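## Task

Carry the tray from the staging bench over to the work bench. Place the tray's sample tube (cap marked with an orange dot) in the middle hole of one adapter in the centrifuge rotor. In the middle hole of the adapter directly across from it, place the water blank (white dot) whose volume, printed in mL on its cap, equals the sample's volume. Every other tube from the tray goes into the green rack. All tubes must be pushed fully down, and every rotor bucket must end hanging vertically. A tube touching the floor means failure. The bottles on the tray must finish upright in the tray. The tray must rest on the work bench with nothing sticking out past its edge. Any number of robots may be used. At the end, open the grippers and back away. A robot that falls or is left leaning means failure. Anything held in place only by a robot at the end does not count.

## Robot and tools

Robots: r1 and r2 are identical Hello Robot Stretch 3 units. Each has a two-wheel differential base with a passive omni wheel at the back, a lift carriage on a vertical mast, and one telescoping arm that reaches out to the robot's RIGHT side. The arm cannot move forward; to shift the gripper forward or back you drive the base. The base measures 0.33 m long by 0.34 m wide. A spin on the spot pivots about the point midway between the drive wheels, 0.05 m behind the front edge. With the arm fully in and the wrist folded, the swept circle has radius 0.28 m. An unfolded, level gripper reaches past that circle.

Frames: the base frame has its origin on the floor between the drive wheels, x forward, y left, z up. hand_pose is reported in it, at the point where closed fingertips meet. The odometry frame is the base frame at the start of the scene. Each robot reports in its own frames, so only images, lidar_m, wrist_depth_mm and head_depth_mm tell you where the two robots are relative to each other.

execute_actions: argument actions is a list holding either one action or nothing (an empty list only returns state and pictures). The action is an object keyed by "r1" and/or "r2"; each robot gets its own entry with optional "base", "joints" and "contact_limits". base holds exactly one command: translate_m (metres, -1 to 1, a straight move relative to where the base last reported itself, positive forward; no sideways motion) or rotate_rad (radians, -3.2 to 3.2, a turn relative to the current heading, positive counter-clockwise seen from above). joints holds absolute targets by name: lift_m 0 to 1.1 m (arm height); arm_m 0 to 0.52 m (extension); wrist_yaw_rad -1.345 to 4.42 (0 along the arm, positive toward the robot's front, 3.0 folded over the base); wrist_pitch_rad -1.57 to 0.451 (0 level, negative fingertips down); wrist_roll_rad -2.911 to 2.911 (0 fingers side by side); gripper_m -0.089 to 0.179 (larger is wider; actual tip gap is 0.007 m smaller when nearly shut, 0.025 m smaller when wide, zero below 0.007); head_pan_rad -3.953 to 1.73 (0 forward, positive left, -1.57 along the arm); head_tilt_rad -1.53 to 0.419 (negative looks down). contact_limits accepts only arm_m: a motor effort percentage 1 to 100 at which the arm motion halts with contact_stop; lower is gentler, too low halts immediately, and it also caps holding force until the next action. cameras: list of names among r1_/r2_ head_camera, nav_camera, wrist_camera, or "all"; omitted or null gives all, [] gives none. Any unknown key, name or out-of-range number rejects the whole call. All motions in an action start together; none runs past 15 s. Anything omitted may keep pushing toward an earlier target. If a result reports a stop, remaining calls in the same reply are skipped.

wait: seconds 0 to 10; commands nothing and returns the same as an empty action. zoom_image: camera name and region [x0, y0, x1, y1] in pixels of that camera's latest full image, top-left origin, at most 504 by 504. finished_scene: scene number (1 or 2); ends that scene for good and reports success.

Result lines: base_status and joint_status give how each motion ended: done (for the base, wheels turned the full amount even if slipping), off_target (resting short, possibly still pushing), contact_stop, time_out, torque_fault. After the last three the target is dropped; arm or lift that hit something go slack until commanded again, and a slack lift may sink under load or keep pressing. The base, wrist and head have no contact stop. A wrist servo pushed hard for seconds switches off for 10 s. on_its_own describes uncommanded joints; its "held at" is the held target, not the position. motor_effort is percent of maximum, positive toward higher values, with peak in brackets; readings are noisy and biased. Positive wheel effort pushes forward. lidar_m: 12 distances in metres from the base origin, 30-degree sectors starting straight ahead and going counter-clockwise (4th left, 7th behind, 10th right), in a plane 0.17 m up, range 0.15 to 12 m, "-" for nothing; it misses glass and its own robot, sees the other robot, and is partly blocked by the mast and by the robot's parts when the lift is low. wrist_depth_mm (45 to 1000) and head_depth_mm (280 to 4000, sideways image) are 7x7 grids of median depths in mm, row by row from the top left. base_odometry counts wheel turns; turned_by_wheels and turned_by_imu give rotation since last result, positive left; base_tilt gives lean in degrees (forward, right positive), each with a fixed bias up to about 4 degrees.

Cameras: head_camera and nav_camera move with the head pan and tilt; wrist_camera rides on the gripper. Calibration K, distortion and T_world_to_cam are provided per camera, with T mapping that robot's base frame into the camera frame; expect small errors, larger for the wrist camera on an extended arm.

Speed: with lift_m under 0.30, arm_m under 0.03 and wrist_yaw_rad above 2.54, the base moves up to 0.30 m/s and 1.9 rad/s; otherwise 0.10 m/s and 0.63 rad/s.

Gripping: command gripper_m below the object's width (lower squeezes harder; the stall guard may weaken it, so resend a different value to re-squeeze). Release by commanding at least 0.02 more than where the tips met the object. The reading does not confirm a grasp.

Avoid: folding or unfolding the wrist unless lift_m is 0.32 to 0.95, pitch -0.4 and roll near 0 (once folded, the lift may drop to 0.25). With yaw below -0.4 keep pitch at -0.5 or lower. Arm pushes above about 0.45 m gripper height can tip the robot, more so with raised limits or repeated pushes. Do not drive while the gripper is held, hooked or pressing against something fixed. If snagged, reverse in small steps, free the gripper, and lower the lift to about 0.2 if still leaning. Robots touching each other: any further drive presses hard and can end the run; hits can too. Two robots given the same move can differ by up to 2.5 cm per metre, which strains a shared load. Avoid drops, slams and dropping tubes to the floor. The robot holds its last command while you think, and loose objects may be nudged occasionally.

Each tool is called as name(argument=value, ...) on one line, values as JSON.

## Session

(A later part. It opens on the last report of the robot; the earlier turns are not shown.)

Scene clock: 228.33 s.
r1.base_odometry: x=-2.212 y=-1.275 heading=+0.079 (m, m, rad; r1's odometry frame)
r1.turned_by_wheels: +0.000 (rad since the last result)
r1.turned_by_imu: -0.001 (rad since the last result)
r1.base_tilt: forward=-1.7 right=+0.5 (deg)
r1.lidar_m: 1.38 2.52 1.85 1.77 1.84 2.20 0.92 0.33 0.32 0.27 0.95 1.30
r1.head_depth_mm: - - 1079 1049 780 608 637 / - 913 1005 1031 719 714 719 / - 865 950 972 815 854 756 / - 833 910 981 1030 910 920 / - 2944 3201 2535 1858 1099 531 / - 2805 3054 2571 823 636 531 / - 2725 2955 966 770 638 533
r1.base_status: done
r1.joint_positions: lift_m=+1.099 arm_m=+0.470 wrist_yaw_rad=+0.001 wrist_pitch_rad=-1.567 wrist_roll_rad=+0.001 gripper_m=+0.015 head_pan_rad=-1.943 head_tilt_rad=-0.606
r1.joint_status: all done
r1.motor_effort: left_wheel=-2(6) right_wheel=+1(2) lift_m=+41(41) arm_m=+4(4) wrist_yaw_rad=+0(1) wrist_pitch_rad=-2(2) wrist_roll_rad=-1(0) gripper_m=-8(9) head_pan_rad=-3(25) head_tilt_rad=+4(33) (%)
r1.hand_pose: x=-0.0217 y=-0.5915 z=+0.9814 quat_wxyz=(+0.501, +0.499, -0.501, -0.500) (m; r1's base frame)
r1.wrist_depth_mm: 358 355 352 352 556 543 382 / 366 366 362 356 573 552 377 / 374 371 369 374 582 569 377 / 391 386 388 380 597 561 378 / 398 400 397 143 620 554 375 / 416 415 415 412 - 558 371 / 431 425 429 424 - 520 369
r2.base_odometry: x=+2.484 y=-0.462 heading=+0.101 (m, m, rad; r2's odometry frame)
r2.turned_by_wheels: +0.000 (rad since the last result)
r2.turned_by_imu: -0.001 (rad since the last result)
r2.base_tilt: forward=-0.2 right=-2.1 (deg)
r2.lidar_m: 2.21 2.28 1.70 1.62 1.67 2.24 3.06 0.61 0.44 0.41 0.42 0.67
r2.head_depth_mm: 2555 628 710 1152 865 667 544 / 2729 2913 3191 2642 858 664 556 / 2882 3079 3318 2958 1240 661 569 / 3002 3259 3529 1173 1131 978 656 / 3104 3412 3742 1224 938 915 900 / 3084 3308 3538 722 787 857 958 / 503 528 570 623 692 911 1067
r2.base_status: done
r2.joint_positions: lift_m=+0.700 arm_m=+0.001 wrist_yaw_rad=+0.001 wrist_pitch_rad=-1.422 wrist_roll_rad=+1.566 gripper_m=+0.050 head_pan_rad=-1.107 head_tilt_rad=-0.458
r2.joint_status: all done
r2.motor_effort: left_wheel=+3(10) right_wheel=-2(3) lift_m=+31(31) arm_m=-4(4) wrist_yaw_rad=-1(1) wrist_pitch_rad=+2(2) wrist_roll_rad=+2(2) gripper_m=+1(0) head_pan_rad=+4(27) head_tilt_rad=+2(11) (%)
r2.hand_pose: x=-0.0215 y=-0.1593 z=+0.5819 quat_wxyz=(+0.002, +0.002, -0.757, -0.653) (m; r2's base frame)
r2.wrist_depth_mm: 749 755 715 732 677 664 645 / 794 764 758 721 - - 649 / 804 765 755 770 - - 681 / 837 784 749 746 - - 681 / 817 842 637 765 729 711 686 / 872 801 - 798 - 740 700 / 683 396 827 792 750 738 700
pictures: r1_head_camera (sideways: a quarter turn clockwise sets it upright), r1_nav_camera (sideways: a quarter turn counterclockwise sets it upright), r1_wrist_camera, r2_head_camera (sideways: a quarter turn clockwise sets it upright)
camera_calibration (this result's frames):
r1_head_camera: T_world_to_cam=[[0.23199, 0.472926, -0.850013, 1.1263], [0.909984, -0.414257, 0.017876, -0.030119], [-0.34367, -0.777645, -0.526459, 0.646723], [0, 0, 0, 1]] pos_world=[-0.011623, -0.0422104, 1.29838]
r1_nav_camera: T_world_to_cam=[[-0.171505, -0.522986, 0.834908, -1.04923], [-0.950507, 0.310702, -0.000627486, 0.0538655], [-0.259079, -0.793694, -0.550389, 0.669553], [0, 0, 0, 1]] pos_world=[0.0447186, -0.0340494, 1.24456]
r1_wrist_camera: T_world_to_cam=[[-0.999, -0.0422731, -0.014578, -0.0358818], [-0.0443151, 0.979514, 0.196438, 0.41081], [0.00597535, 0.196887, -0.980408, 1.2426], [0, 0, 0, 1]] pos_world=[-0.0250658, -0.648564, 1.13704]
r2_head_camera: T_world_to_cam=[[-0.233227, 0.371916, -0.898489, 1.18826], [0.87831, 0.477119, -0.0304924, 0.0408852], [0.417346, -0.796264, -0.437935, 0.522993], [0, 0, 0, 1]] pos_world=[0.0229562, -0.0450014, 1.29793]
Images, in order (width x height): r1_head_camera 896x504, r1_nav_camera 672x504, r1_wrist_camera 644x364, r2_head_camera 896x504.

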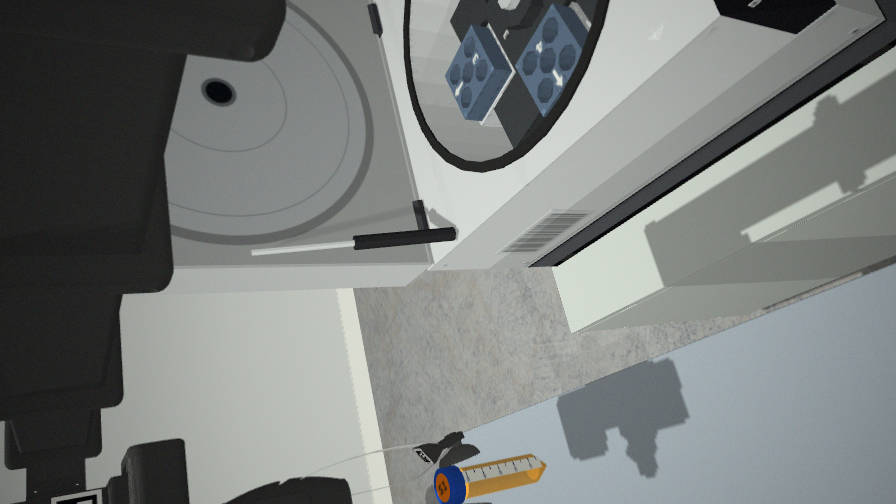

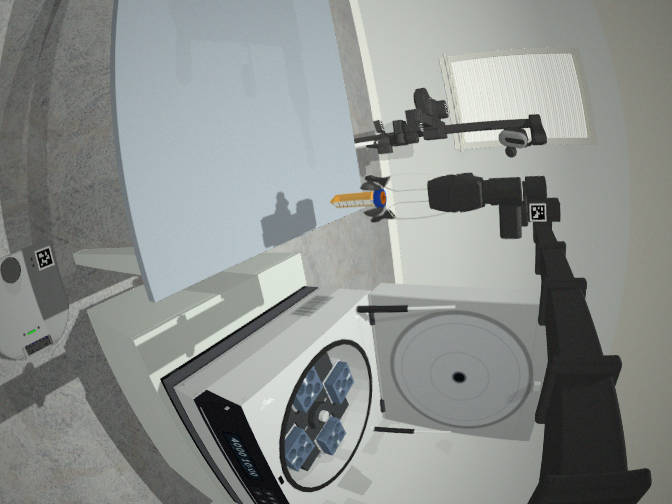

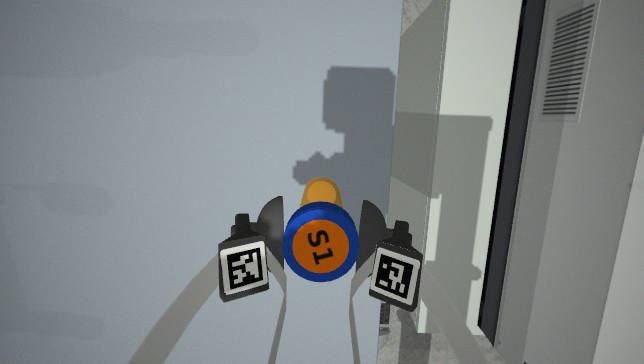

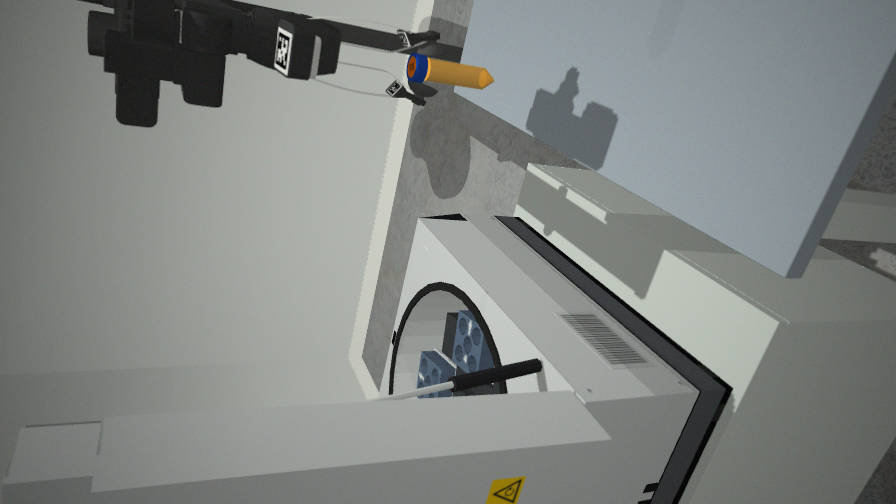

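execute_actions(actions=[{"r1":{"base":{"translate_m":-0.2},"joints":{"arm_m":0.375,"head_pan_rad":-1.6,"head_tilt_rad":-0.8}},"r2":{"base":{"translate_m":0.2},"joints":{"head_pan_rad":-1.45,"head_tilt_rad":-0.45}}}], cameras=["r1_wrist_camera","r2_head_camera","r1_head_camera"])

Scene clock: 241.20 s.
r1.base_odometry: x=-2.411 y=-1.290 heading=+0.079 (m, m, rad; r1's odometry frame)
r1.turned_by_wheels: +0.000 (rad since the last result)
r1.turned_by_imu: -0.001 (rad since the last result)
r1.base_tilt: forward=-1.7 right=+0.7 (deg)
r1.lidar_m: 1.59 2.52 1.84 1.77 1.83 2.00 1.93 0.33 0.24 0.23 0.30 1.30
r1.head_depth_mm: 713 809 900 821 596 533 623 / 707 802 885 797 611 548 637 / 737 813 898 828 860 759 673 / - - 2605 1049 940 811 909 / 2596 2885 2502 1782 1561 1356 1177 / 2465 1192 1028 828 672 579 658 / 2498 2872 1028 802 656 554 511
r1.base_status: done
r1.joint_positions: lift_m=+1.099 arm_m=+0.375 wrist_yaw_rad=+0.001 wrist_pitch_rad=-1.567 wrist_roll_rad=+0.001 gripper_m=+0.015 head_pan_rad=-1.607 head_tilt_rad=-0.790
r1.joint_status: all done
r1.motor_effort: left_wheel=-2(7) right_wheel=+1(2) lift_m=+41(41) arm_m=-4(5) wrist_yaw_rad=-1(1) wrist_pitch_rad=-2(2) wrist_roll_rad=-1(1) gripper_m=-8(8) head_pan_rad=+4(22) head_tilt_rad=-7(29) (%)
r1.hand_pose: x=-0.0217 y=-0.4972 z=+0.9814 quat_wxyz=(+0.501, +0.499, -0.501, -0.500) (m; r1's base frame)
r1.wrist_depth_mm: 355 352 - - 443 308 366 / 368 364 - - 432 369 372 / 377 378 - - 424 362 367 / 387 389 - 613 416 370 392 / 403 400 400 143 355 351 405 / 413 412 - 639 - 357 430 / 429 426 - - - 368 370
r2.base_odometry: x=+2.683 y=-0.442 heading=+0.101 (m, m, rad; r2's odometry frame)
r2.turned_by_wheels: +0.000 (rad since the last result)
r2.turned_by_imu: +0.000 (rad since the last result)
r2.base_tilt: forward=-0.1 right=-2.0 (deg)
r2.lidar_m: 2.01 2.07 1.71 1.63 1.68 2.24 3.26 0.60 0.43 0.40 0.49 0.66
r2.head_depth_mm: 2602 2808 3081 3011 862 666 545 / 2615 2833 3120 2938 855 664 557 / 2633 2899 3141 2938 889 683 555 / 2609 772 3044 2616 1725 1494 1275 / 2667 2938 3232 2600 1087 915 788 / 2763 2994 3300 1129 800 781 766 / 2733 2921 495 514 542 676 762
r2.base_status: done
r2.joint_positions: lift_m=+0.700 arm_m=+0.001 wrist_yaw_rad=+0.001 wrist_pitch_rad=-1.422 wrist_roll_rad=+1.566 gripper_m=+0.050 head_pan_rad=-1.443 head_tilt_rad=-0.458
r2.joint_status: all done
r2.motor_effort: left_wheel=+3(11) right_wheel=-2(3) lift_m=+31(30) arm_m=-4(4) wrist_yaw_rad=-2(1) wrist_pitch_rad=+2(2) wrist_roll_rad=+2(1) gripper_m=+1(1) head_pan_rad=-2(24) head_tilt_rad=+3(3) (%)
r2.hand_pose: x=-0.0215 y=-0.1593 z=+0.5819 quat_wxyz=(+0.002, +0.002, -0.757, -0.653) (m; r2's base frame)
r2.wrist_depth_mm: 764 739 707 709 681 659 639 / 794 749 730 725 - - 661 / 821 778 750 737 - - 666 / 290 449 774 751 - - 684 / 841 786 772 759 728 727 691 / 475 538 - 784 - 726 706 / 381 482 805 781 768 730 700
pictures: r1_head_camera (sideways: a quarter turn clockwise sets it upright), r1_wrist_camera, r2_head_camera (sideways: a quarter turn clockwise sets it upright)
camera_calibration (this result's frames):
r1_head_camera: T_world_to_cam=[[0.0685073, 0.669279, -0.739846, 0.983677], [0.995581, -0.0936114, 0.00750475, -0.0171359], [-0.0642353, -0.73709, -0.672735, 0.83531], [0, 0, 0, 1]] pos_world=[0.00332734, -0.0442607, 1.28984]
r1_wrist_camera: T_world_to_cam=[[-0.999, -0.0422726, -0.0145783, -0.0318954], [-0.0443147, 0.979513, 0.196446, 0.318445], [0.00597541, 0.196895, -0.980406, 1.22404], [0, 0, 0, 1]] pos_world=[-0.0250658, -0.554277, 1.13704]
r2_head_camera: T_world_to_cam=[[-0.0977331, 0.427978, -0.898489, 1.18744], [0.986443, 0.161249, -0.0304924, 0.0402256], [0.131831, -0.889288, -0.437935, 0.524735], [0, 0, 0, 1]] pos_world=[0.0071956, -0.0480422, 1.29793]
Images, in order (width x height): r1_head_camera 896x504, r1_wrist_camera 644x364, r2_head_camera 896x504.

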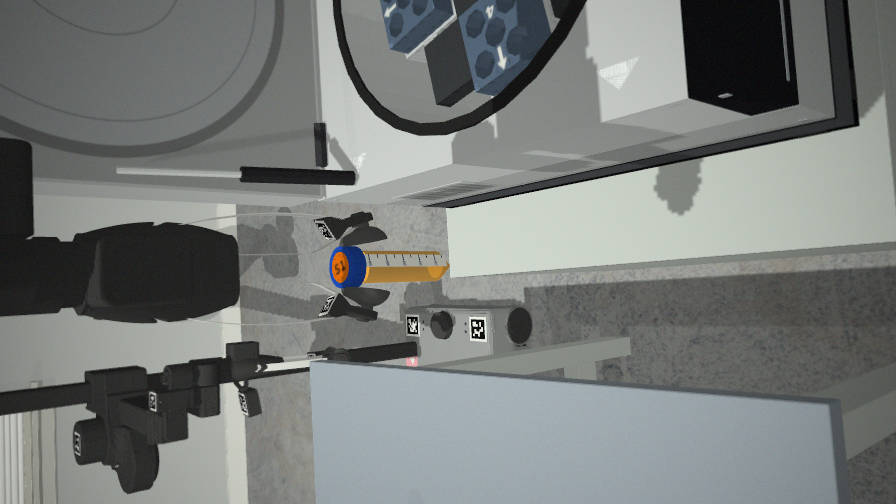

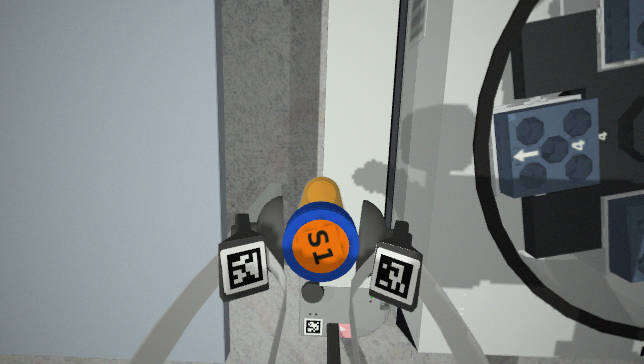

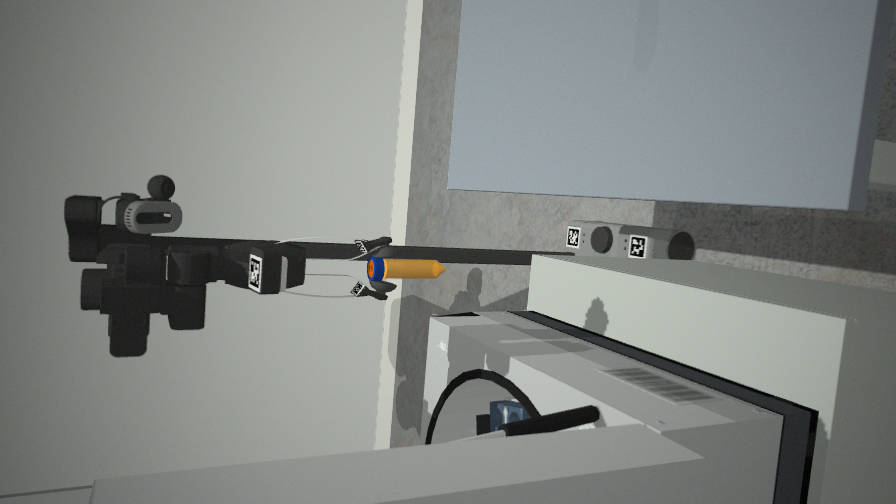

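execute_actions(actions=[{"r1":{"base":{"translate_m":-0.285},"joints":{"arm_m":0.403,"lift_m":1.03}}}], cameras=["r1_wrist_camera","r1_head_camera"])

Scene clock: 249.23 s.
r1.base_odometry: x=-2.695 y=-1.313 heading=+0.079 (m, m, rad; r1's odometry frame)
r1.turned_by_wheels: +0.000 (rad since the last result)
r1.turned_by_imu: -0.001 (rad since the last result)
r1.base_tilt: forward=-1.6 right=+0.7 (deg)
r1.lidar_m: 1.87 2.52 1.84 1.78 1.84 1.70 1.64 0.33 0.24 0.23 0.24 0.33
r1.head_depth_mm: - 828 881 795 691 532 624 / - 805 890 791 658 528 611 / 690 797 898 810 657 528 595 / - - 897 764 675 522 579 / 689 772 867 818 676 518 566 / 684 774 870 754 598 518 552 / 2475 2889 2336 1714 967 732 662
r1.base_status: done
r1.joint_positions: lift_m=+1.030 arm_m=+0.403 wrist_yaw_rad=+0.001 wrist_pitch_rad=-1.567 wrist_roll_rad=+0.001 gripper_m=+0.015 head_pan_rad=-1.607 head_tilt_rad=-0.790
r1.joint_status: all done
r1.motor_effort: left_wheel=-3(6) right_wheel=+1(2) lift_m=+29(34) arm_m=+5(6) wrist_yaw_rad=-1(1) wrist_pitch_rad=-2(2) wrist_roll_rad=-1(1) gripper_m=-8(8) head_pan_rad=+3(3) head_tilt_rad=-7(6) (%)
r1.hand_pose: x=-0.0217 y=-0.5245 z=+0.9126 quat_wxyz=(+0.501, +0.499, -0.501, -0.500) (m; r1's base frame)
r1.wrist_depth_mm: - 245 303 305 281 298 322 / - 255 341 311 311 311 293 / - 262 332 320 302 314 295 / - 271 328 306 329 330 330 / - 281 313 143 335 339 336 / 574 291 295 354 333 361 325 / - - 298 337 362 334 293
r2.base_odometry: x=+2.683 y=-0.442 heading=+0.101 (m, m, rad; r2's odometry frame)
r2.turned_by_wheels: +0.000 (rad since the last result)
r2.turned_by_imu: +0.000 (rad since the last result)
r2.base_tilt: forward=-0.1 right=-2.1 (deg)
r2.lidar_m: 2.01 2.08 1.71 1.63 1.68 2.24 3.26 0.60 0.43 0.40 0.49 0.66
r2.head_depth_mm: 2593 2798 3074 2992 865 668 545 / 2640 2839 3135 2973 860 664 558 / 2651 2892 3144 2931 890 681 554 / 2658 2903 3210 2914 1914 1505 1275 / 2668 2971 3240 2578 1086 913 790 / 2673 1387 3278 1129 801 782 765 / 2736 982 495 514 541 676 762
r2.base_status: not commanded
r2.joint_positions: lift_m=+0.700 arm_m=+0.001 wrist_yaw_rad=+0.001 wrist_pitch_rad=-1.422 wrist_roll_rad=+1.566 gripper_m=+0.050 head_pan_rad=-1.443 head_tilt_rad=-0.458
r2.joint_status: not commanded
r2.motor_effort: left_wheel=+3(3) right_wheel=-2(2) lift_m=+30(30) arm_m=-4(4) wrist_yaw_rad=-1(0) wrist_pitch_rad=+2(2) wrist_roll_rad=+2(2) gripper_m=+1(1) head_pan_rad=-2(3) head_tilt_rad=+3(3) (%)
r2.hand_pose: x=-0.0215 y=-0.1593 z=+0.5819 quat_wxyz=(+0.002, +0.002, -0.757, -0.653) (m; r2's base frame)
r2.wrist_depth_mm: 764 758 725 697 681 660 657 / 802 758 724 706 - - 654 / 800 772 728 734 - - 667 / 291 445 766 741 - - 675 / 847 798 799 761 731 715 677 / 480 542 - 790 - 717 712 / 377 485 779 782 758 738 730
pictures: r1_head_camera (sideways: a quarter turn clockwise sets it upright), r1_wrist_camera
camera_calibration (this result's frames):
r1_head_camera: T_world_to_cam=[[0.0685071, 0.669284, -0.739842, 0.983673], [0.995581, -0.0936109, 0.00750444, -0.0171355], [-0.0642347, -0.737087, -0.672739, 0.835315], [0, 0, 0, 1]] pos_world=[0.00332737, -0.0442607, 1.28984]
r1_wrist_camera: T_world_to_cam=[[-0.999, -0.042272, -0.0145802, -0.0340496], [-0.0443148, 0.979504, 0.196491, 0.358637], [0.00597533, 0.19694, -0.980397, 1.16198], [0, 0, 0, 1]] pos_world=[-0.0250658, -0.581565, 1.06823]
Images, in order (width x height): r1_head_camera 896x504, r1_wrist_camera 644x364.

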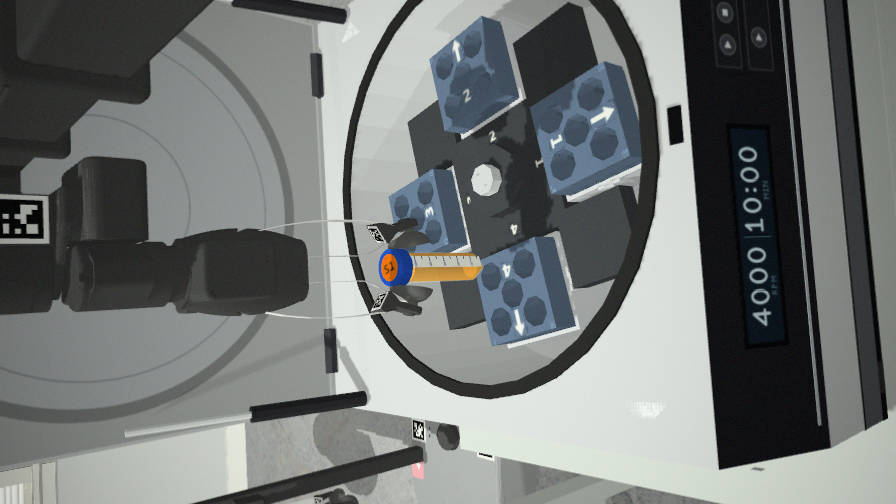

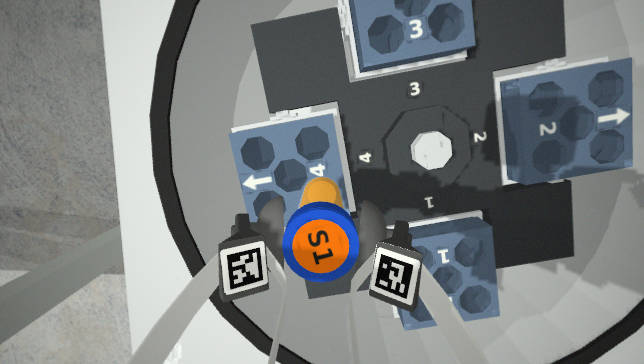

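execute_actions(actions=[{"r1":{"base":{"translate_m":0.03},"joints":{"lift_m":1.005}}}], cameras=["r1_wrist_camera","r1_head_camera"])

Scene clock: 255.30 s.
r1.base_odometry: x=-2.665 y=-1.311 heading=+0.079 (m, m, rad; r1's odometry frame)
r1.turned_by_wheels: +0.000 (rad since the last result)
r1.turned_by_imu: -0.001 (rad since the last result)
r1.base_tilt: forward=-1.6 right=+0.6 (deg)
r1.lidar_m: 1.84 2.52 1.84 1.78 1.84 1.73 1.67 0.33 0.24 0.23 0.24 0.47
r1.head_depth_mm: 692 - 897 798 691 533 625 / - 831 891 823 655 528 610 / - 812 900 803 673 528 595 / - - 871 736 674 522 579 / 686 776 870 799 598 517 566 / 683 801 2328 805 615 518 584 / 2550 2834 2245 1723 1365 813 676
r1.base_status: done
r1.joint_positions: lift_m=+1.005 arm_m=+0.403 wrist_yaw_rad=+0.001 wrist_pitch_rad=-1.567 wrist_roll_rad=+0.001 gripper_m=+0.015 head_pan_rad=-1.607 head_tilt_rad=-0.790
r1.joint_status: all done
r1.motor_effort: left_wheel=-2(2) right_wheel=+1(4) lift_m=+29(31) arm_m=+5(5) wrist_yaw_rad=-1(1) wrist_pitch_rad=-2(2) wrist_roll_rad=+0(0) gripper_m=-8(9) head_pan_rad=+4(4) head_tilt_rad=-7(6) (%)
r1.hand_pose: x=-0.0217 y=-0.5245 z=+0.8876 quat_wxyz=(+0.501, +0.499, -0.501, -0.500) (m; r1's base frame)
r1.wrist_depth_mm: - 223 246 279 274 274 277 / - 231 292 286 288 287 273 / - 239 285 298 292 277 272 / - 248 284 280 303 301 295 / - 597 255 143 311 309 312 / 544 608 263 328 309 304 333 / - - 269 313 361 318 309
r2.base_odometry: x=+2.683 y=-0.442 heading=+0.101 (m, m, rad; r2's odometry frame)
r2.turned_by_wheels: +0.000 (rad since the last result)
r2.turned_by_imu: +0.000 (rad since the last result)
r2.base_tilt: forward=-0.1 right=-1.9 (deg)
r2.lidar_m: 2.02 2.07 1.71 1.63 1.68 2.25 3.24 0.60 0.43 0.40 0.49 0.66
r2.head_depth_mm: 2606 2790 3096 2958 864 668 544 / 2644 2865 3096 2969 856 664 556 / 2654 2890 3145 2924 890 682 554 / 2699 2913 3195 2926 1903 1494 1277 / 2663 2889 3193 2448 1086 911 792 / 2737 1339 3265 1126 800 782 764 / 2747 792 495 515 543 677 762
r2.base_status: not commanded
r2.joint_positions: lift_m=+0.700 arm_m=+0.001 wrist_yaw_rad=+0.001 wrist_pitch_rad=-1.422 wrist_roll_rad=+1.566 gripper_m=+0.050 head_pan_rad=-1.443 head_tilt_rad=-0.458
r2.joint_status: not commanded
r2.motor_effort: left_wheel=+3(3) right_wheel=-2(2) lift_m=+30(30) arm_m=-4(4) wrist_yaw_rad=-2(2) wrist_pitch_rad=+2(2) wrist_roll_rad=+2(1) gripper_m=+1(1) head_pan_rad=-3(3) head_tilt_rad=+3(4) (%)
r2.hand_pose: x=-0.0215 y=-0.1593 z=+0.5819 quat_wxyz=(+0.002, +0.002, -0.757, -0.653) (m; r2's base frame)
r2.wrist_depth_mm: 773 756 717 681 689 666 654 / 781 764 719 728 - - 656 / 794 771 733 731 - - 674 / 289 442 753 758 - - 668 / 819 788 770 766 734 710 684 / 475 545 - 765 - 719 700 / 377 491 811 789 764 737 718
pictures: r1_head_camera (sideways: a quarter turn clockwise sets it upright), r1_wrist_camera
camera_calibration (this result's frames):
r1_head_camera: T_world_to_cam=[[0.0685052, 0.669284, -0.739842, 0.983673], [0.995581, -0.093608, 0.00750444, -0.0171355], [-0.0642326, -0.737087, -0.672739, 0.835315], [0, 0, 0, 1]] pos_world=[0.0033275, -0.0442607, 1.28984]
r1_wrist_camera: T_world_to_cam=[[-0.999, -0.0422719, -0.0145802, -0.034414], [-0.0443147, 0.979504, 0.196491, 0.363549], [0.00597536, 0.19694, -0.980397, 1.13747], [0, 0, 0, 1]] pos_world=[-0.0250658, -0.581565, 1.04324]
Images, in order (width x height): r1_head_camera 896x504, r1_wrist_camera 644x364.

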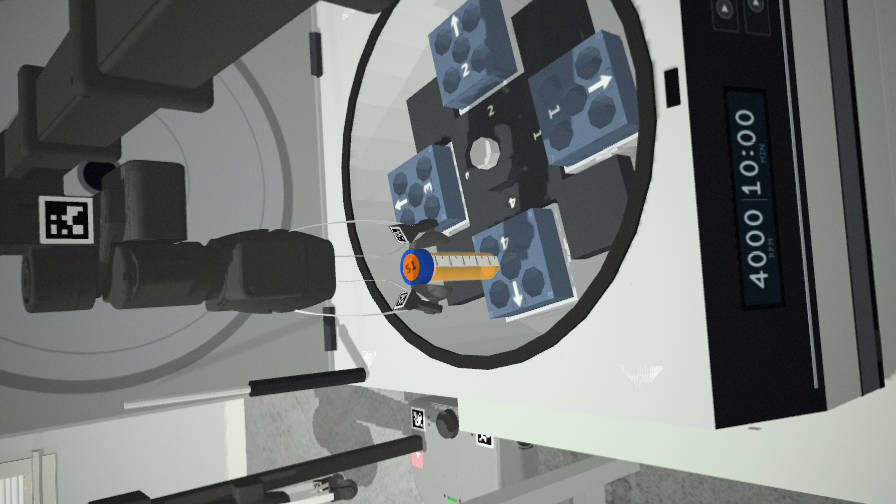

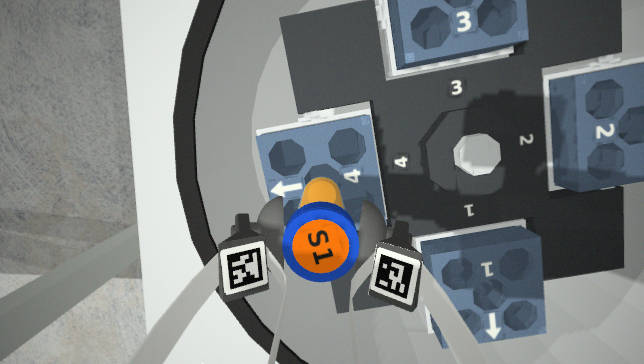

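Looks aligned. Lower.

execute_actions(actions=[{"r1":{"joints":{"lift_m":0.96}}}], cameras=["r1_wrist_camera","r1_head_camera"])

Scene clock: 258.33 s.
r1.base_odometry: x=-2.665 y=-1.311 heading=+0.079 (m, m, rad; r1's odometry frame)
r1.turned_by_wheels: +0.000 (rad since the last result)
r1.turned_by_imu: +0.000 (rad since the last result)
r1.base_tilt: forward=-1.6 right=+0.6 (deg)
r1.lidar_m: 1.83 2.52 1.84 1.77 1.84 1.73 1.67 0.33 0.24 0.23 0.24 0.47
r1.head_depth_mm: 711 778 - 787 690 533 625 / 695 - 890 820 657 529 610 / 679 813 895 803 674 528 593 / 674 - 880 789 674 522 581 / 688 780 867 802 599 517 565 / 682 802 2324 809 615 518 585 / 2541 2808 2236 1724 1364 815 677
r1.base_status: not commanded
r1.joint_positions: lift_m=+0.960 arm_m=+0.403 wrist_yaw_rad=+0.001 wrist_pitch_rad=-1.567 wrist_roll_rad=+0.001 gripper_m=+0.015 head_pan_rad=-1.607 head_tilt_rad=-0.790
r1.joint_status: all done
r1.motor_effort: left_wheel=-2(2) right_wheel=+1(1) lift_m=+30(30) arm_m=+5(5) wrist_yaw_rad=+0(1) wrist_pitch_rad=-2(2) wrist_roll_rad=-1(0) gripper_m=-8(8) head_pan_rad=+3(3) head_tilt_rad=-6(6) (%)
r1.hand_pose: x=-0.0217 y=-0.5245 z=+0.8426 quat_wxyz=(+0.501, +0.499, -0.501, -0.500) (m; r1's base frame)
r1.wrist_depth_mm: 949 179 245 237 238 214 234 / 961 185 290 244 243 242 241 / - 191 280 254 250 229 245 / - 197 261 234 256 237 255 / - 204 244 142 265 265 265 / 536 210 245 277 269 251 270 / - 220 221 300 328 257 293
r2.base_odometry: x=+2.683 y=-0.442 heading=+0.101 (m, m, rad; r2's odometry frame)
r2.turned_by_wheels: +0.000 (rad since the last result)
r2.turned_by_imu: +0.000 (rad since the last result)
r2.base_tilt: forward=+0.0 right=-2.0 (deg)
r2.lidar_m: 2.01 2.07 1.71 1.63 1.67 2.23 3.26 0.60 0.43 0.40 0.49 0.66
r2.head_depth_mm: 2608 2842 3077 2991 861 669 545 / 2636 2861 3113 2937 855 663 557 / 2620 2855 3179 2950 890 683 554 / 2683 2901 3177 2937 1917 1507 1275 / 2672 2890 3194 2468 1084 912 788 / 2709 1345 3308 1112 802 782 765 / 2769 979 496 514 541 677 763
r2.base_status: not commanded
r2.joint_positions: lift_m=+0.700 arm_m=+0.001 wrist_yaw_rad=+0.001 wrist_pitch_rad=-1.422 wrist_roll_rad=+1.566 gripper_m=+0.050 head_pan_rad=-1.443 head_tilt_rad=-0.458
r2.joint_status: not commanded
r2.motor_effort: left_wheel=+2(3) right_wheel=-2(2) lift_m=+31(31) arm_m=-4(4) wrist_yaw_rad=-1(1) wrist_pitch_rad=+2(2) wrist_roll_rad=+2(2) gripper_m=+1(1) head_pan_rad=-2(2) head_tilt_rad=+2(3) (%)
r2.hand_pose: x=-0.0215 y=-0.1593 z=+0.5819 quat_wxyz=(+0.002, +0.002, -0.757, -0.653) (m; r2's base frame)
r2.wrist_depth_mm: 757 766 714 689 689 644 636 / 767 788 750 718 - - 650 / 798 764 744 734 - - 656 / 290 446 776 750 - - 685 / 795 787 781 752 718 708 696 / 467 539 - 767 - 732 693 / 379 485 812 799 763 743 719
pictures: r1_head_camera (sideways: a quarter turn clockwise sets it upright), r1_wrist_camera
camera_calibration (this result's frames):
r1_head_camera: T_world_to_cam=[[0.0685052, 0.669284, -0.739842, 0.983673], [0.995581, -0.093608, 0.00750445, -0.0171355], [-0.0642326, -0.737087, -0.672739, 0.835315], [0, 0, 0, 1]] pos_world=[0.0033275, -0.0442607, 1.28984]
r1_wrist_camera: T_world_to_cam=[[-0.999, -0.0422716, -0.0145802, -0.03507], [-0.0443144, 0.979504, 0.196491, 0.372392], [0.00597542, 0.19694, -0.980397, 1.09335], [0, 0, 0, 1]] pos_world=[-0.0250658, -0.581566, 0.998232]
Images, in order (width x height): r1_head_camera 896x504, r1_wrist_camera 644x364.

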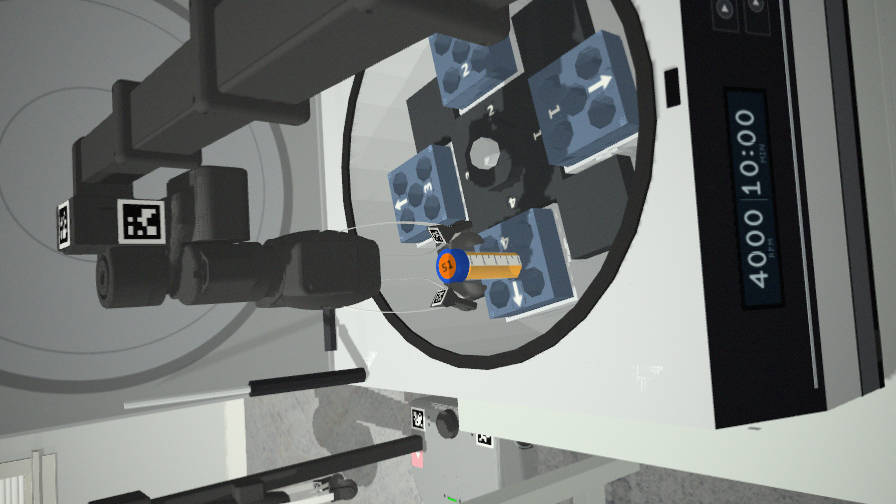

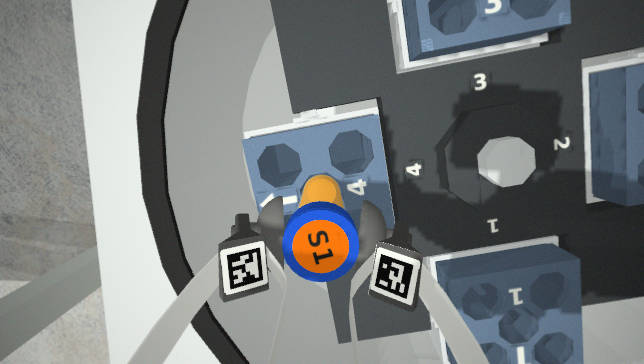

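execute_actions(actions=[{"r1":{"joints":{"lift_m":0.915}}}], cameras=["r1_wrist_camera"])

execute_actions(actions=[{"r1":{"joints":{"gripper_m":0.055}}}], cameras=["r1_wrist_camera","r1_head_camera"])

Scene clock: 263.50 s.
r1.base_odometry: x=-2.665 y=-1.311 heading=+0.079 (m, m, rad; r1's odometry frame)
r1.turned_by_wheels: +0.000 (rad since the last result)
r1.turned_by_imu: +0.000 (rad since the last result)
r1.base_tilt: forward=-1.8 right=+0.6 (deg)
r1.lidar_m: 1.84 2.52 1.84 1.78 1.84 1.73 1.67 0.33 0.24 0.23 0.24 0.47
r1.head_depth_mm: 711 809 894 - 627 533 625 / 706 775 - 797 658 529 611 / 701 - 895 805 673 529 593 / 694 - - 816 674 522 581 / 689 779 868 809 597 518 566 / 684 802 2330 809 615 518 584 / 2569 2809 2252 1709 1355 811 675
r1.base_status: not commanded
r1.joint_positions: lift_m=+0.915 arm_m=+0.403 wrist_yaw_rad=+0.001 wrist_pitch_rad=-1.567 wrist_roll_rad=+0.001 gripper_m=+0.015 head_pan_rad=-1.607 head_tilt_rad=-0.790
r1.joint_status: all done
r1.motor_effort: left_wheel=-2(2) right_wheel=+1(1) lift_m=+29(29) arm_m=+4(5) wrist_yaw_rad=-1(1) wrist_pitch_rad=-2(2) wrist_roll_rad=+0(1) gripper_m=-8(8) head_pan_rad=+3(3) head_tilt_rad=-5(6) (%)
r1.hand_pose: x=-0.0217 y=-0.5245 z=+0.7976 quat_wxyz=(+0.501, +0.499, -0.501, -0.499) (m; r1's base frame)
r1.wrist_depth_mm: 138 147 229 195 195 187 194 / 142 155 291 201 200 198 198 / 146 163 252 209 206 187 201 / 152 166 230 189 211 191 192 / 158 163 238 143 217 219 218 / 164 163 223 227 225 223 213 / 170 166 217 267 234 210 205
r2.base_odometry: x=+2.683 y=-0.442 heading=+0.101 (m, m, rad; r2's odometry frame)
r2.turned_by_wheels: +0.000 (rad since the last result)
r2.turned_by_imu: +0.000 (rad since the last result)
r2.base_tilt: forward=-0.1 right=-1.9 (deg)
r2.lidar_m: 2.01 2.08 1.71 1.63 1.68 2.24 3.25 0.60 0.43 0.40 0.49 0.66
r2.head_depth_mm: 2611 2797 3085 2971 863 668 545 / 2629 2866 3076 2956 858 663 557 / 2664 2866 3152 2911 889 682 555 / 2681 2922 3199 2895 1908 1505 1278 / 2656 2901 3178 2449 1083 916 788 / 2718 1363 3290 1126 799 782 765 / 2775 991 496 514 542 677 763
r2.base_status: not commanded
r2.joint_positions: lift_m=+0.700 arm_m=+0.001 wrist_yaw_rad=+0.001 wrist_pitch_rad=-1.422 wrist_roll_rad=+1.566 gripper_m=+0.050 head_pan_rad=-1.443 head_tilt_rad=-0.458
r2.joint_status: not commanded
r2.motor_effort: left_wheel=+2(3) right_wheel=-2(2) lift_m=+30(30) arm_m=-4(4) wrist_yaw_rad=-1(1) wrist_pitch_rad=+2(2) wrist_roll_rad=+2(2) gripper_m=+1(1) head_pan_rad=-2(2) head_tilt_rad=+3(3) (%)
r2.hand_pose: x=-0.0215 y=-0.1593 z=+0.5819 quat_wxyz=(+0.002, +0.002, -0.757, -0.653) (m; r2's base frame)
r2.wrist_depth_mm: 788 733 700 703 665 664 629 / 802 766 745 735 - - 644 / 791 772 746 721 - - 668 / 289 446 778 734 - - 680 / 838 788 793 764 739 715 694 / 480 560 - 783 - 734 695 / 384 490 787 796 758 743 729
pictures: r1_wrist_camera
camera_calibration (this result's frames):
r1_wrist_camera: T_world_to_cam=[[-0.999, -0.0422726, -0.0145756, -0.0357316], [-0.0443138, 0.979526, 0.19638, 0.381366], [0.00597569, 0.19683, -0.980419, 1.0492], [0, 0, 0, 1]] pos_world=[-0.0250658, -0.581582, 0.953241]
Images, in order (width x height): r1_wrist_camera 644x364.

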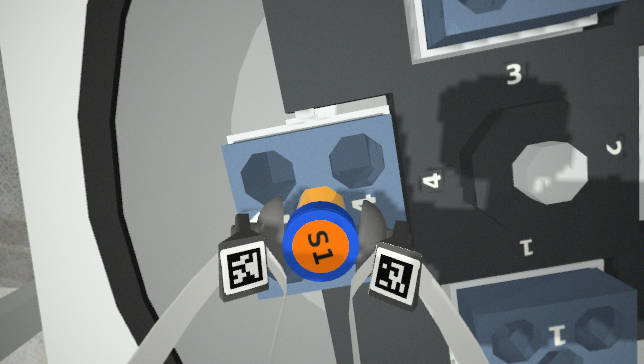

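Scene clock: 264.40 s.
r1.base_odometry: x=-2.665 y=-1.311 heading=+0.079 (m, m, rad; r1's odometry frame)
r1.turned_by_wheels: +0.000 (rad since the last result)
r1.turned_by_imu: +0.000 (rad since the last result)
r1.base_tilt: forward=-1.6 right=+0.5 (deg)
r1.lidar_m: 1.83 2.51 1.84 1.78 1.84 1.73 1.67 0.33 0.24 0.23 0.24 0.47
r1.head_depth_mm: 712 809 897 - 627 533 624 / 706 775 - 797 657 527 611 / 700 - 899 804 674 529 594 / 693 - - 804 675 521 580 / 688 779 866 807 599 518 565 / 684 803 2323 810 615 518 586 / 2561 2810 2249 1716 1363 812 677
r1.base_status: not commanded
r1.joint_positions: lift_m=+0.915 arm_m=+0.403 wrist_yaw_rad=+0.001 wrist_pitch_rad=-1.567 wrist_roll_rad=+0.001 gripper_m=+0.055 head_pan_rad=-1.607 head_tilt_rad=-0.790
r1.joint_status: all done
r1.motor_effort: left_wheel=-3(2) right_wheel=+1(1) lift_m=+30(29) arm_m=+5(4) wrist_yaw_rad=-1(1) wrist_pitch_rad=-2(2) wrist_roll_rad=+0(0) gripper_m=-1(79) head_pan_rad=+3(3) head_tilt_rad=-7(7) (%)
r1.hand_pose: x=-0.0217 y=-0.5245 z=+0.7976 quat_wxyz=(+0.501, +0.499, -0.501, -0.499) (m; r1's base frame)
r1.wrist_depth_mm: 138 147 229 196 195 186 194 / 143 155 291 201 199 200 198 / 147 164 254 209 204 187 202 / 153 166 230 187 210 191 193 / 159 164 230 162 218 218 218 / 164 161 218 223 - 222 215 / 170 167 214 272 234 209 205
r2.base_odometry: x=+2.683 y=-0.442 heading=+0.101 (m, m, rad; r2's odometry frame)
r2.turned_by_wheels: +0.000 (rad since the last result)
r2.turned_by_imu: +0.000 (rad since the last result)
r2.base_tilt: forward=-0.2 right=-2.1 (deg)
r2.lidar_m: 2.01 2.08 1.71 1.63 1.68 2.24 3.24 0.60 0.43 0.40 0.49 0.66
r2.head_depth_mm: 2603 2784 3073 3000 860 667 545 / 2640 2868 3104 2967 859 664 557 / 2674 2901 3155 2940 892 682 554 / 2696 2922 3158 2900 1905 1497 1280 / 2679 2944 3203 2469 1085 917 790 / 2721 1363 3287 1115 801 782 765 / 2765 992 495 514 542 677 763
r2.base_status: not commanded
r2.joint_positions: lift_m=+0.700 arm_m=+0.001 wrist_yaw_rad=+0.001 wrist_pitch_rad=-1.422 wrist_roll_rad=+1.566 gripper_m=+0.050 head_pan_rad=-1.443 head_tilt_rad=-0.458
r2.joint_status: not commanded
r2.motor_effort: left_wheel=+3(3) right_wheel=-2(2) lift_m=+31(30) arm_m=-4(4) wrist_yaw_rad=-1(1) wrist_pitch_rad=+2(2) wrist_roll_rad=+1(2) gripper_m=+1(0) head_pan_rad=-2(2) head_tilt_rad=+3(2) (%)
r2.hand_pose: x=-0.0215 y=-0.1593 z=+0.5819 quat_wxyz=(+0.002, +0.002, -0.757, -0.653) (m; r2's base frame)
r2.wrist_depth_mm: 764 734 721 699 689 659 640 / 788 748 726 720 - - 649 / 796 789 724 719 - - 664 / 287 437 790 730 - - 668 / 828 793 793 748 726 717 690 / 472 545 - 764 - 747 704 / 379 478 808 801 755 717 722
pictures: r1_head_camera (sideways: a quarter turn clockwise sets it upright), r1_wrist_camera
camera_calibration (this result's frames):
r1_head_camera: T_world_to_cam=[[0.0685054, 0.669284, -0.739842, 0.983673], [0.995581, -0.0936084, 0.00750444, -0.0171355], [-0.0642328, -0.737087, -0.672739, 0.835315], [0, 0, 0, 1]] pos_world=[0.00332748, -0.0442607, 1.28984]
r1_wrist_camera: T_world_to_cam=[[-0.999, -0.0422743, -0.0145756, -0.0357326], [-0.0443154, 0.979526, 0.19638, 0.381366], [0.00597535, 0.19683, -0.980419, 1.0492], [0, 0, 0, 1]] pos_world=[-0.0250658, -0.581582, 0.953241]
Images, in order (width x height): r1_head_camera 896x504, r1_wrist_camera 644x364.

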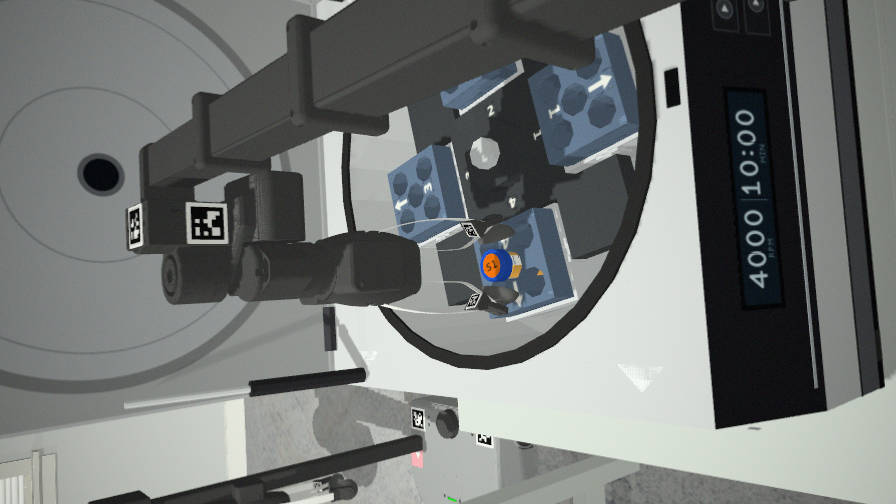

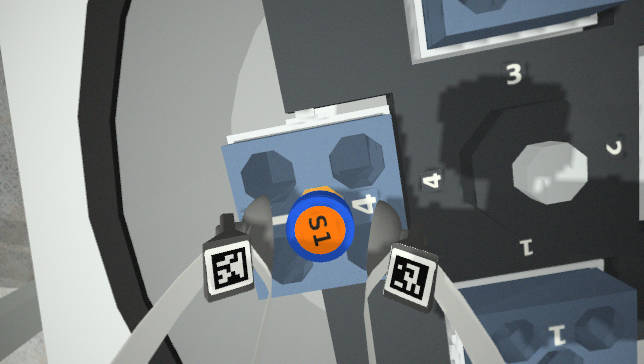

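execute_actions(actions=[{"r1":{"base":{"translate_m":0.0},"joints":{"lift_m":1.02,"gripper_m":0.06}}}], cameras=[])

execute_actions(actions=[{"r1":{"base":{"translate_m":1.0},"joints":{"lift_m":1.03,"arm_m":0.411}}}], cameras=[])

execute_actions(actions=[{"r1":{"base":{"translate_m":0.275}}}], cameras=["r1_wrist_camera"])

Scene clock: 271.83 s.
r1.base_odometry: x=-2.665 y=-1.311 heading=+0.079 (m, m, rad; r1's odometry frame)
r1.turned_by_wheels: +0.000 (rad since the last result)
r1.turned_by_imu: -0.001 (rad since the last result)
r1.base_tilt: forward=-1.7 right=+0.6 (deg)
r1.lidar_m: 1.84 2.53 1.85 1.77 1.84 1.74 1.67 0.33 0.24 0.23 0.24 0.47
r1.head_depth_mm: - 840 896 799 690 532 626 / - 815 890 822 657 529 609 / - 808 898 804 675 527 594 / - - 880 802 675 522 580 / 690 773 868 802 598 518 565 / 683 802 2320 809 614 518 586 / 2542 2811 2245 1715 1360 815 675
r1.base_status: done
r1.joint_positions: lift_m=+1.020 arm_m=+0.403 wrist_yaw_rad=+0.001 wrist_pitch_rad=-1.567 wrist_roll_rad=+0.001 gripper_m=+0.060 head_pan_rad=-1.607 head_tilt_rad=-0.790
r1.joint_status: all done
r1.motor_effort: left_wheel=-1(2) right_wheel=+0(0) lift_m=+41(42) arm_m=+4(5) wrist_yaw_rad=+0(0) wrist_pitch_rad=-2(2) wrist_roll_rad=+0(0) gripper_m=+1(33) head_pan_rad=+4(4) head_tilt_rad=-8(5) (%)
r1.hand_pose: x=-0.0217 y=-0.5245 z=+0.9021 quat_wxyz=(+0.501, +0.499, -0.501, -0.499) (m; r1's base frame)
r1.wrist_depth_mm: - 238 246 296 281 285 293 / - 246 291 300 302 298 286 / - - 310 311 306 300 283 / - - 292 295 316 316 313 / - 649 269 333 326 326 331 / 542 - 280 350 344 312 337 / - - 286 314 358 337 310
r2.base_odometry: x=+2.683 y=-0.442 heading=+0.101 (m, m, rad; r2's odometry frame)
r2.turned_by_wheels: +0.000 (rad since the last result)
r2.turned_by_imu: +0.000 (rad since the last result)
r2.base_tilt: forward=+0.0 right=-2.0 (deg)
r2.lidar_m: 2.01 2.07 1.71 1.63 1.68 2.25 3.27 0.60 0.43 0.40 0.49 0.66
r2.head_depth_mm: 2609 2804 3081 3030 864 667 545 / 2624 2837 3103 2987 858 664 556 / 2656 2897 3131 2908 886 682 555 / 2700 2923 3207 2929 1905 1508 1270 / 2682 2915 3203 2468 1090 914 790 / 2742 1377 3257 1118 800 782 766 / 2746 750 495 514 542 676 763
r2.base_status: not commanded
r2.joint_positions: lift_m=+0.700 arm_m=+0.001 wrist_yaw_rad=+0.001 wrist_pitch_rad=-1.422 wrist_roll_rad=+1.566 gripper_m=+0.050 head_pan_rad=-1.443 head_tilt_rad=-0.458
r2.joint_status: not commanded
r2.motor_effort: left_wheel=+3(3) right_wheel=-2(2) lift_m=+30(30) arm_m=-4(4) wrist_yaw_rad=-2(2) wrist_pitch_rad=+2(2) wrist_roll_rad=+1(2) gripper_m=+1(1) head_pan_rad=-3(2) head_tilt_rad=+3(3) (%)
r2.hand_pose: x=-0.0215 y=-0.1593 z=+0.5819 quat_wxyz=(+0.002, +0.002, -0.757, -0.653) (m; r2's base frame)
r2.wrist_depth_mm: 759 757 730 684 690 671 659 / 783 742 733 716 - - 655 / 825 795 751 738 - - 661 / 290 451 783 727 - - 681 / 832 790 769 742 730 710 680 / 480 553 - 778 - 731 711 / 372 487 801 789 767 729 734
pictures: none
No camera images: the call's "cameras" was empty. Leave "cameras" out to get every camera's image.

Scene clock: 282.80 s.
r1.base_odometry: x=-1.668 y=-1.232 heading=+0.079 (m, m, rad; r1's odometry frame)
r1.turned_by_wheels: +0.000 (rad since the last result)
r1.turned_by_imu: -0.001 (rad since the last result)
r1.base_tilt: forward=-1.7 right=+0.8 (deg)
r1.lidar_m: 2.61 2.52 1.84 1.77 1.84 2.51 0.92 0.64 0.95 0.92 0.95 0.85
r1.head_depth_mm: - 2983 1024 793 651 552 1128 / - 2983 1020 796 652 552 1110 / 2607 2955 1026 797 652 552 1115 / - - 984 798 652 553 1114 / 2582 2905 1027 774 650 553 509 / 2571 2886 766 706 652 554 510 / 2561 2891 1029 743 653 555 510
r1.base_status: done
r1.joint_positions: lift_m=+1.030 arm_m=+0.411 wrist_yaw_rad=+0.001 wrist_pitch_rad=-1.567 wrist_roll_rad=+0.001 gripper_m=+0.060 head_pan_rad=-1.607 head_tilt_rad=-0.790
r1.joint_status: all done
r1.motor_effort: left_wheel=-2(2) right_wheel=+0(6) lift_m=+41(43) arm_m=+5(4) wrist_yaw_rad=-1(0) wrist_pitch_rad=-2(2) wrist_roll_rad=+0(0) gripper_m=+0(1) head_pan_rad=+3(3) head_tilt_rad=-7(6) (%)
r1.hand_pose: x=-0.0217 y=-0.5325 z=+0.9121 quat_wxyz=(+0.501, +0.499, -0.501, -0.499) (m; r1's base frame)
r1.wrist_depth_mm: 288 287 285 286 286 285 283 / 294 292 294 294 292 291 290 / 246 246 299 304 301 300 299 / 254 191 303 315 312 310 307 / 325 323 322 322 320 317 318 / 336 333 335 331 336 330 328 / 329 318 309 345 345 340 339
r2.base_odometry: x=+2.683 y=-0.442 heading=+0.101 (m, m, rad; r2's odometry frame)
r2.turned_by_wheels: +0.000 (rad since the last result)
r2.turned_by_imu: +0.000 (rad since the last result)
r2.base_tilt: forward=-0.1 right=-2.1 (deg)
r2.lidar_m: 2.01 2.06 1.71 1.63 1.68 2.24 3.24 0.60 0.42 0.40 0.49 0.66
r2.head_depth_mm: 2599 2822 3066 2998 864 668 546 / 2635 2859 3116 2979 859 663 556 / 2654 2865 3155 2948 890 681 555 / 2678 2922 3214 2913 1907 1501 1275 / 2735 2956 3250 2588 1088 913 788 / 2745 2982 3296 1126 802 780 764 / 2743 2922 496 515 541 676 765
r2.base_status: not commanded
r2.joint_positions: lift_m=+0.700 arm_m=+0.001 wrist_yaw_rad=+0.001 wrist_pitch_rad=-1.422 wrist_roll_rad=+1.566 gripper_m=+0.050 head_pan_rad=-1.443 head_tilt_rad=-0.458
r2.joint_status: not commanded
r2.motor_effort: left_wheel=+3(3) right_wheel=-2(2) lift_m=+31(31) arm_m=-4(4) wrist_yaw_rad=-1(2) wrist_pitch_rad=+2(2) wrist_roll_rad=+1(2) gripper_m=+0(1) head_pan_rad=-3(2) head_tilt_rad=+2(3) (%)
r2.hand_pose: x=-0.0215 y=-0.1593 z=+0.5819 quat_wxyz=(+0.002, +0.002, -0.757, -0.653) (m; r2's base frame)
r2.wrist_depth_mm: 788 751 715 705 672 663 639 / 777 767 755 703 - - 646 / 811 773 753 733 - - 660 / 288 445 771 752 - - 673 / 813 832 796 768 741 726 689 / 483 544 - 785 - 727 706 / 380 480 804 794 760 740 720
pictures: none
No camera images: the call's "cameras" was empty. Leave "cameras" out to get every camera's image.

Scene clock: 286.50 s.
r1.base_odometry: x=-1.394 y=-1.210 heading=+0.079 (m, m, rad; r1's odometry frame)
r1.turned_by_wheels: +0.000 (rad since the last result)
r1.turned_by_imu: -0.001 (rad since the last result)
r1.base_tilt: forward=-1.6 right=+0.5 (deg)
r1.lidar_m: 2.34 2.52 1.84 1.77 1.84 2.52 1.07 0.90 0.95 0.92 0.95 0.59
r1.head_depth_mm: - 3021 1022 795 612 551 1131 / - 3010 1019 703 649 552 1112 / 2582 2986 782 726 651 553 1113 / - - 985 692 634 553 1111 / 2597 2923 1026 683 520 555 509 / 2552 2891 1028 776 656 554 509 / 2553 2851 1032 801 655 554 511
r1.base_status: done
r1.joint_positions: lift_m=+1.030 arm_m=+0.411 wrist_yaw_rad=+0.001 wrist_pitch_rad=-1.567 wrist_roll_rad=+0.001 gripper_m=+0.060 head_pan_rad=-1.607 head_tilt_rad=-0.790
r1.joint_status: not commanded
r1.motor_effort: left_wheel=-2(3) right_wheel=+1(4) lift_m=+41(41) arm_m=+5(5) wrist_yaw_rad=+0(1) wrist_pitch_rad=-2(2) wrist_roll_rad=-1(1) gripper_m=-1(0) head_pan_rad=+3(3) head_tilt_rad=-7(6) (%)
r1.hand_pose: x=-0.0217 y=-0.5325 z=+0.9121 quat_wxyz=(+0.501, +0.499, -0.501, -0.499) (m; r1's base frame)
r1.wrist_depth_mm: 288 285 286 284 282 279 249 / 297 292 292 292 291 287 253 / 309 306 275 296 245 243 294 / 315 315 250 247 250 245 220 / 327 324 194 322 317 316 267 / 338 338 281 329 334 327 327 / 354 351 238 326 329 313 337
r2.base_odometry: x=+2.683 y=-0.442 heading=+0.101 (m, m, rad; r2's odometry frame)
r2.turned_by_wheels: +0.000 (rad since the last result)
r2.turned_by_imu: +0.000 (rad since the last result)
r2.base_tilt: forward=-0.1 right=-2.0 (deg)
r2.lidar_m: 2.01 2.07 1.71 1.63 1.68 2.24 3.25 0.60 0.43 0.40 0.49 0.66
r2.head_depth_mm: 2585 2838 3070 3023 866 665 546 / 2612 2835 3100 2959 857 664 556 / 2675 2905 3155 2963 887 683 556 / 2711 2923 3186 2917 1916 1498 1274 / 2704 2938 3224 2597 1087 912 787 / 2763 2990 3303 1127 801 784 765 / 2755 2926 495 515 541 676 762
r2.base_status: not commanded
r2.joint_positions: lift_m=+0.700 arm_m=+0.001 wrist_yaw_rad=+0.001 wrist_pitch_rad=-1.422 wrist_roll_rad=+1.566 gripper_m=+0.050 head_pan_rad=-1.443 head_tilt_rad=-0.458
r2.joint_status: not commanded
r2.motor_effort: left_wheel=+3(3) right_wheel=-2(2) lift_m=+30(31) arm_m=-4(4) wrist_yaw_rad=-2(1) wrist_pitch_rad=+2(2) wrist_roll_rad=+2(1) gripper_m=+1(1) head_pan_rad=-2(2) head_tilt_rad=+3(2) (%)
r2.hand_pose: x=-0.0215 y=-0.1593 z=+0.5819 quat_wxyz=(+0.002, +0.002, -0.757, -0.653) (m; r2's base frame)
r2.wrist_depth_mm: 753 726 726 711 682 650 644 / 800 763 731 716 - - 657 / 787 771 744 735 - - 662 / 288 448 778 756 - - 680 / 861 813 769 760 731 710 690 / 483 542 - 787 - 716 705 / 378 472 792 776 773 727 712
pictures: r1_wrist_camera
camera_calibration (this result's frames):
r1_wrist_camera: T_world_to_cam=[[-0.999, -0.042274, -0.0145756, -0.0344006], [-0.0443152, 0.979526, 0.19638, 0.366695], [0.0059754, 0.19683, -0.980419, 1.16307], [0, 0, 0, 1]] pos_world=[-0.0250658, -0.589568, 1.06778]
Images, in order (width x height): r1_wrist_camera 644x364.

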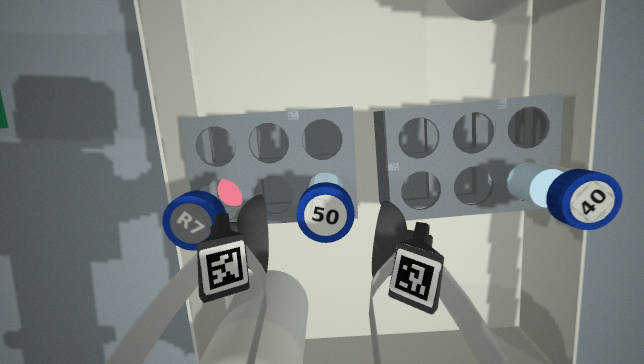

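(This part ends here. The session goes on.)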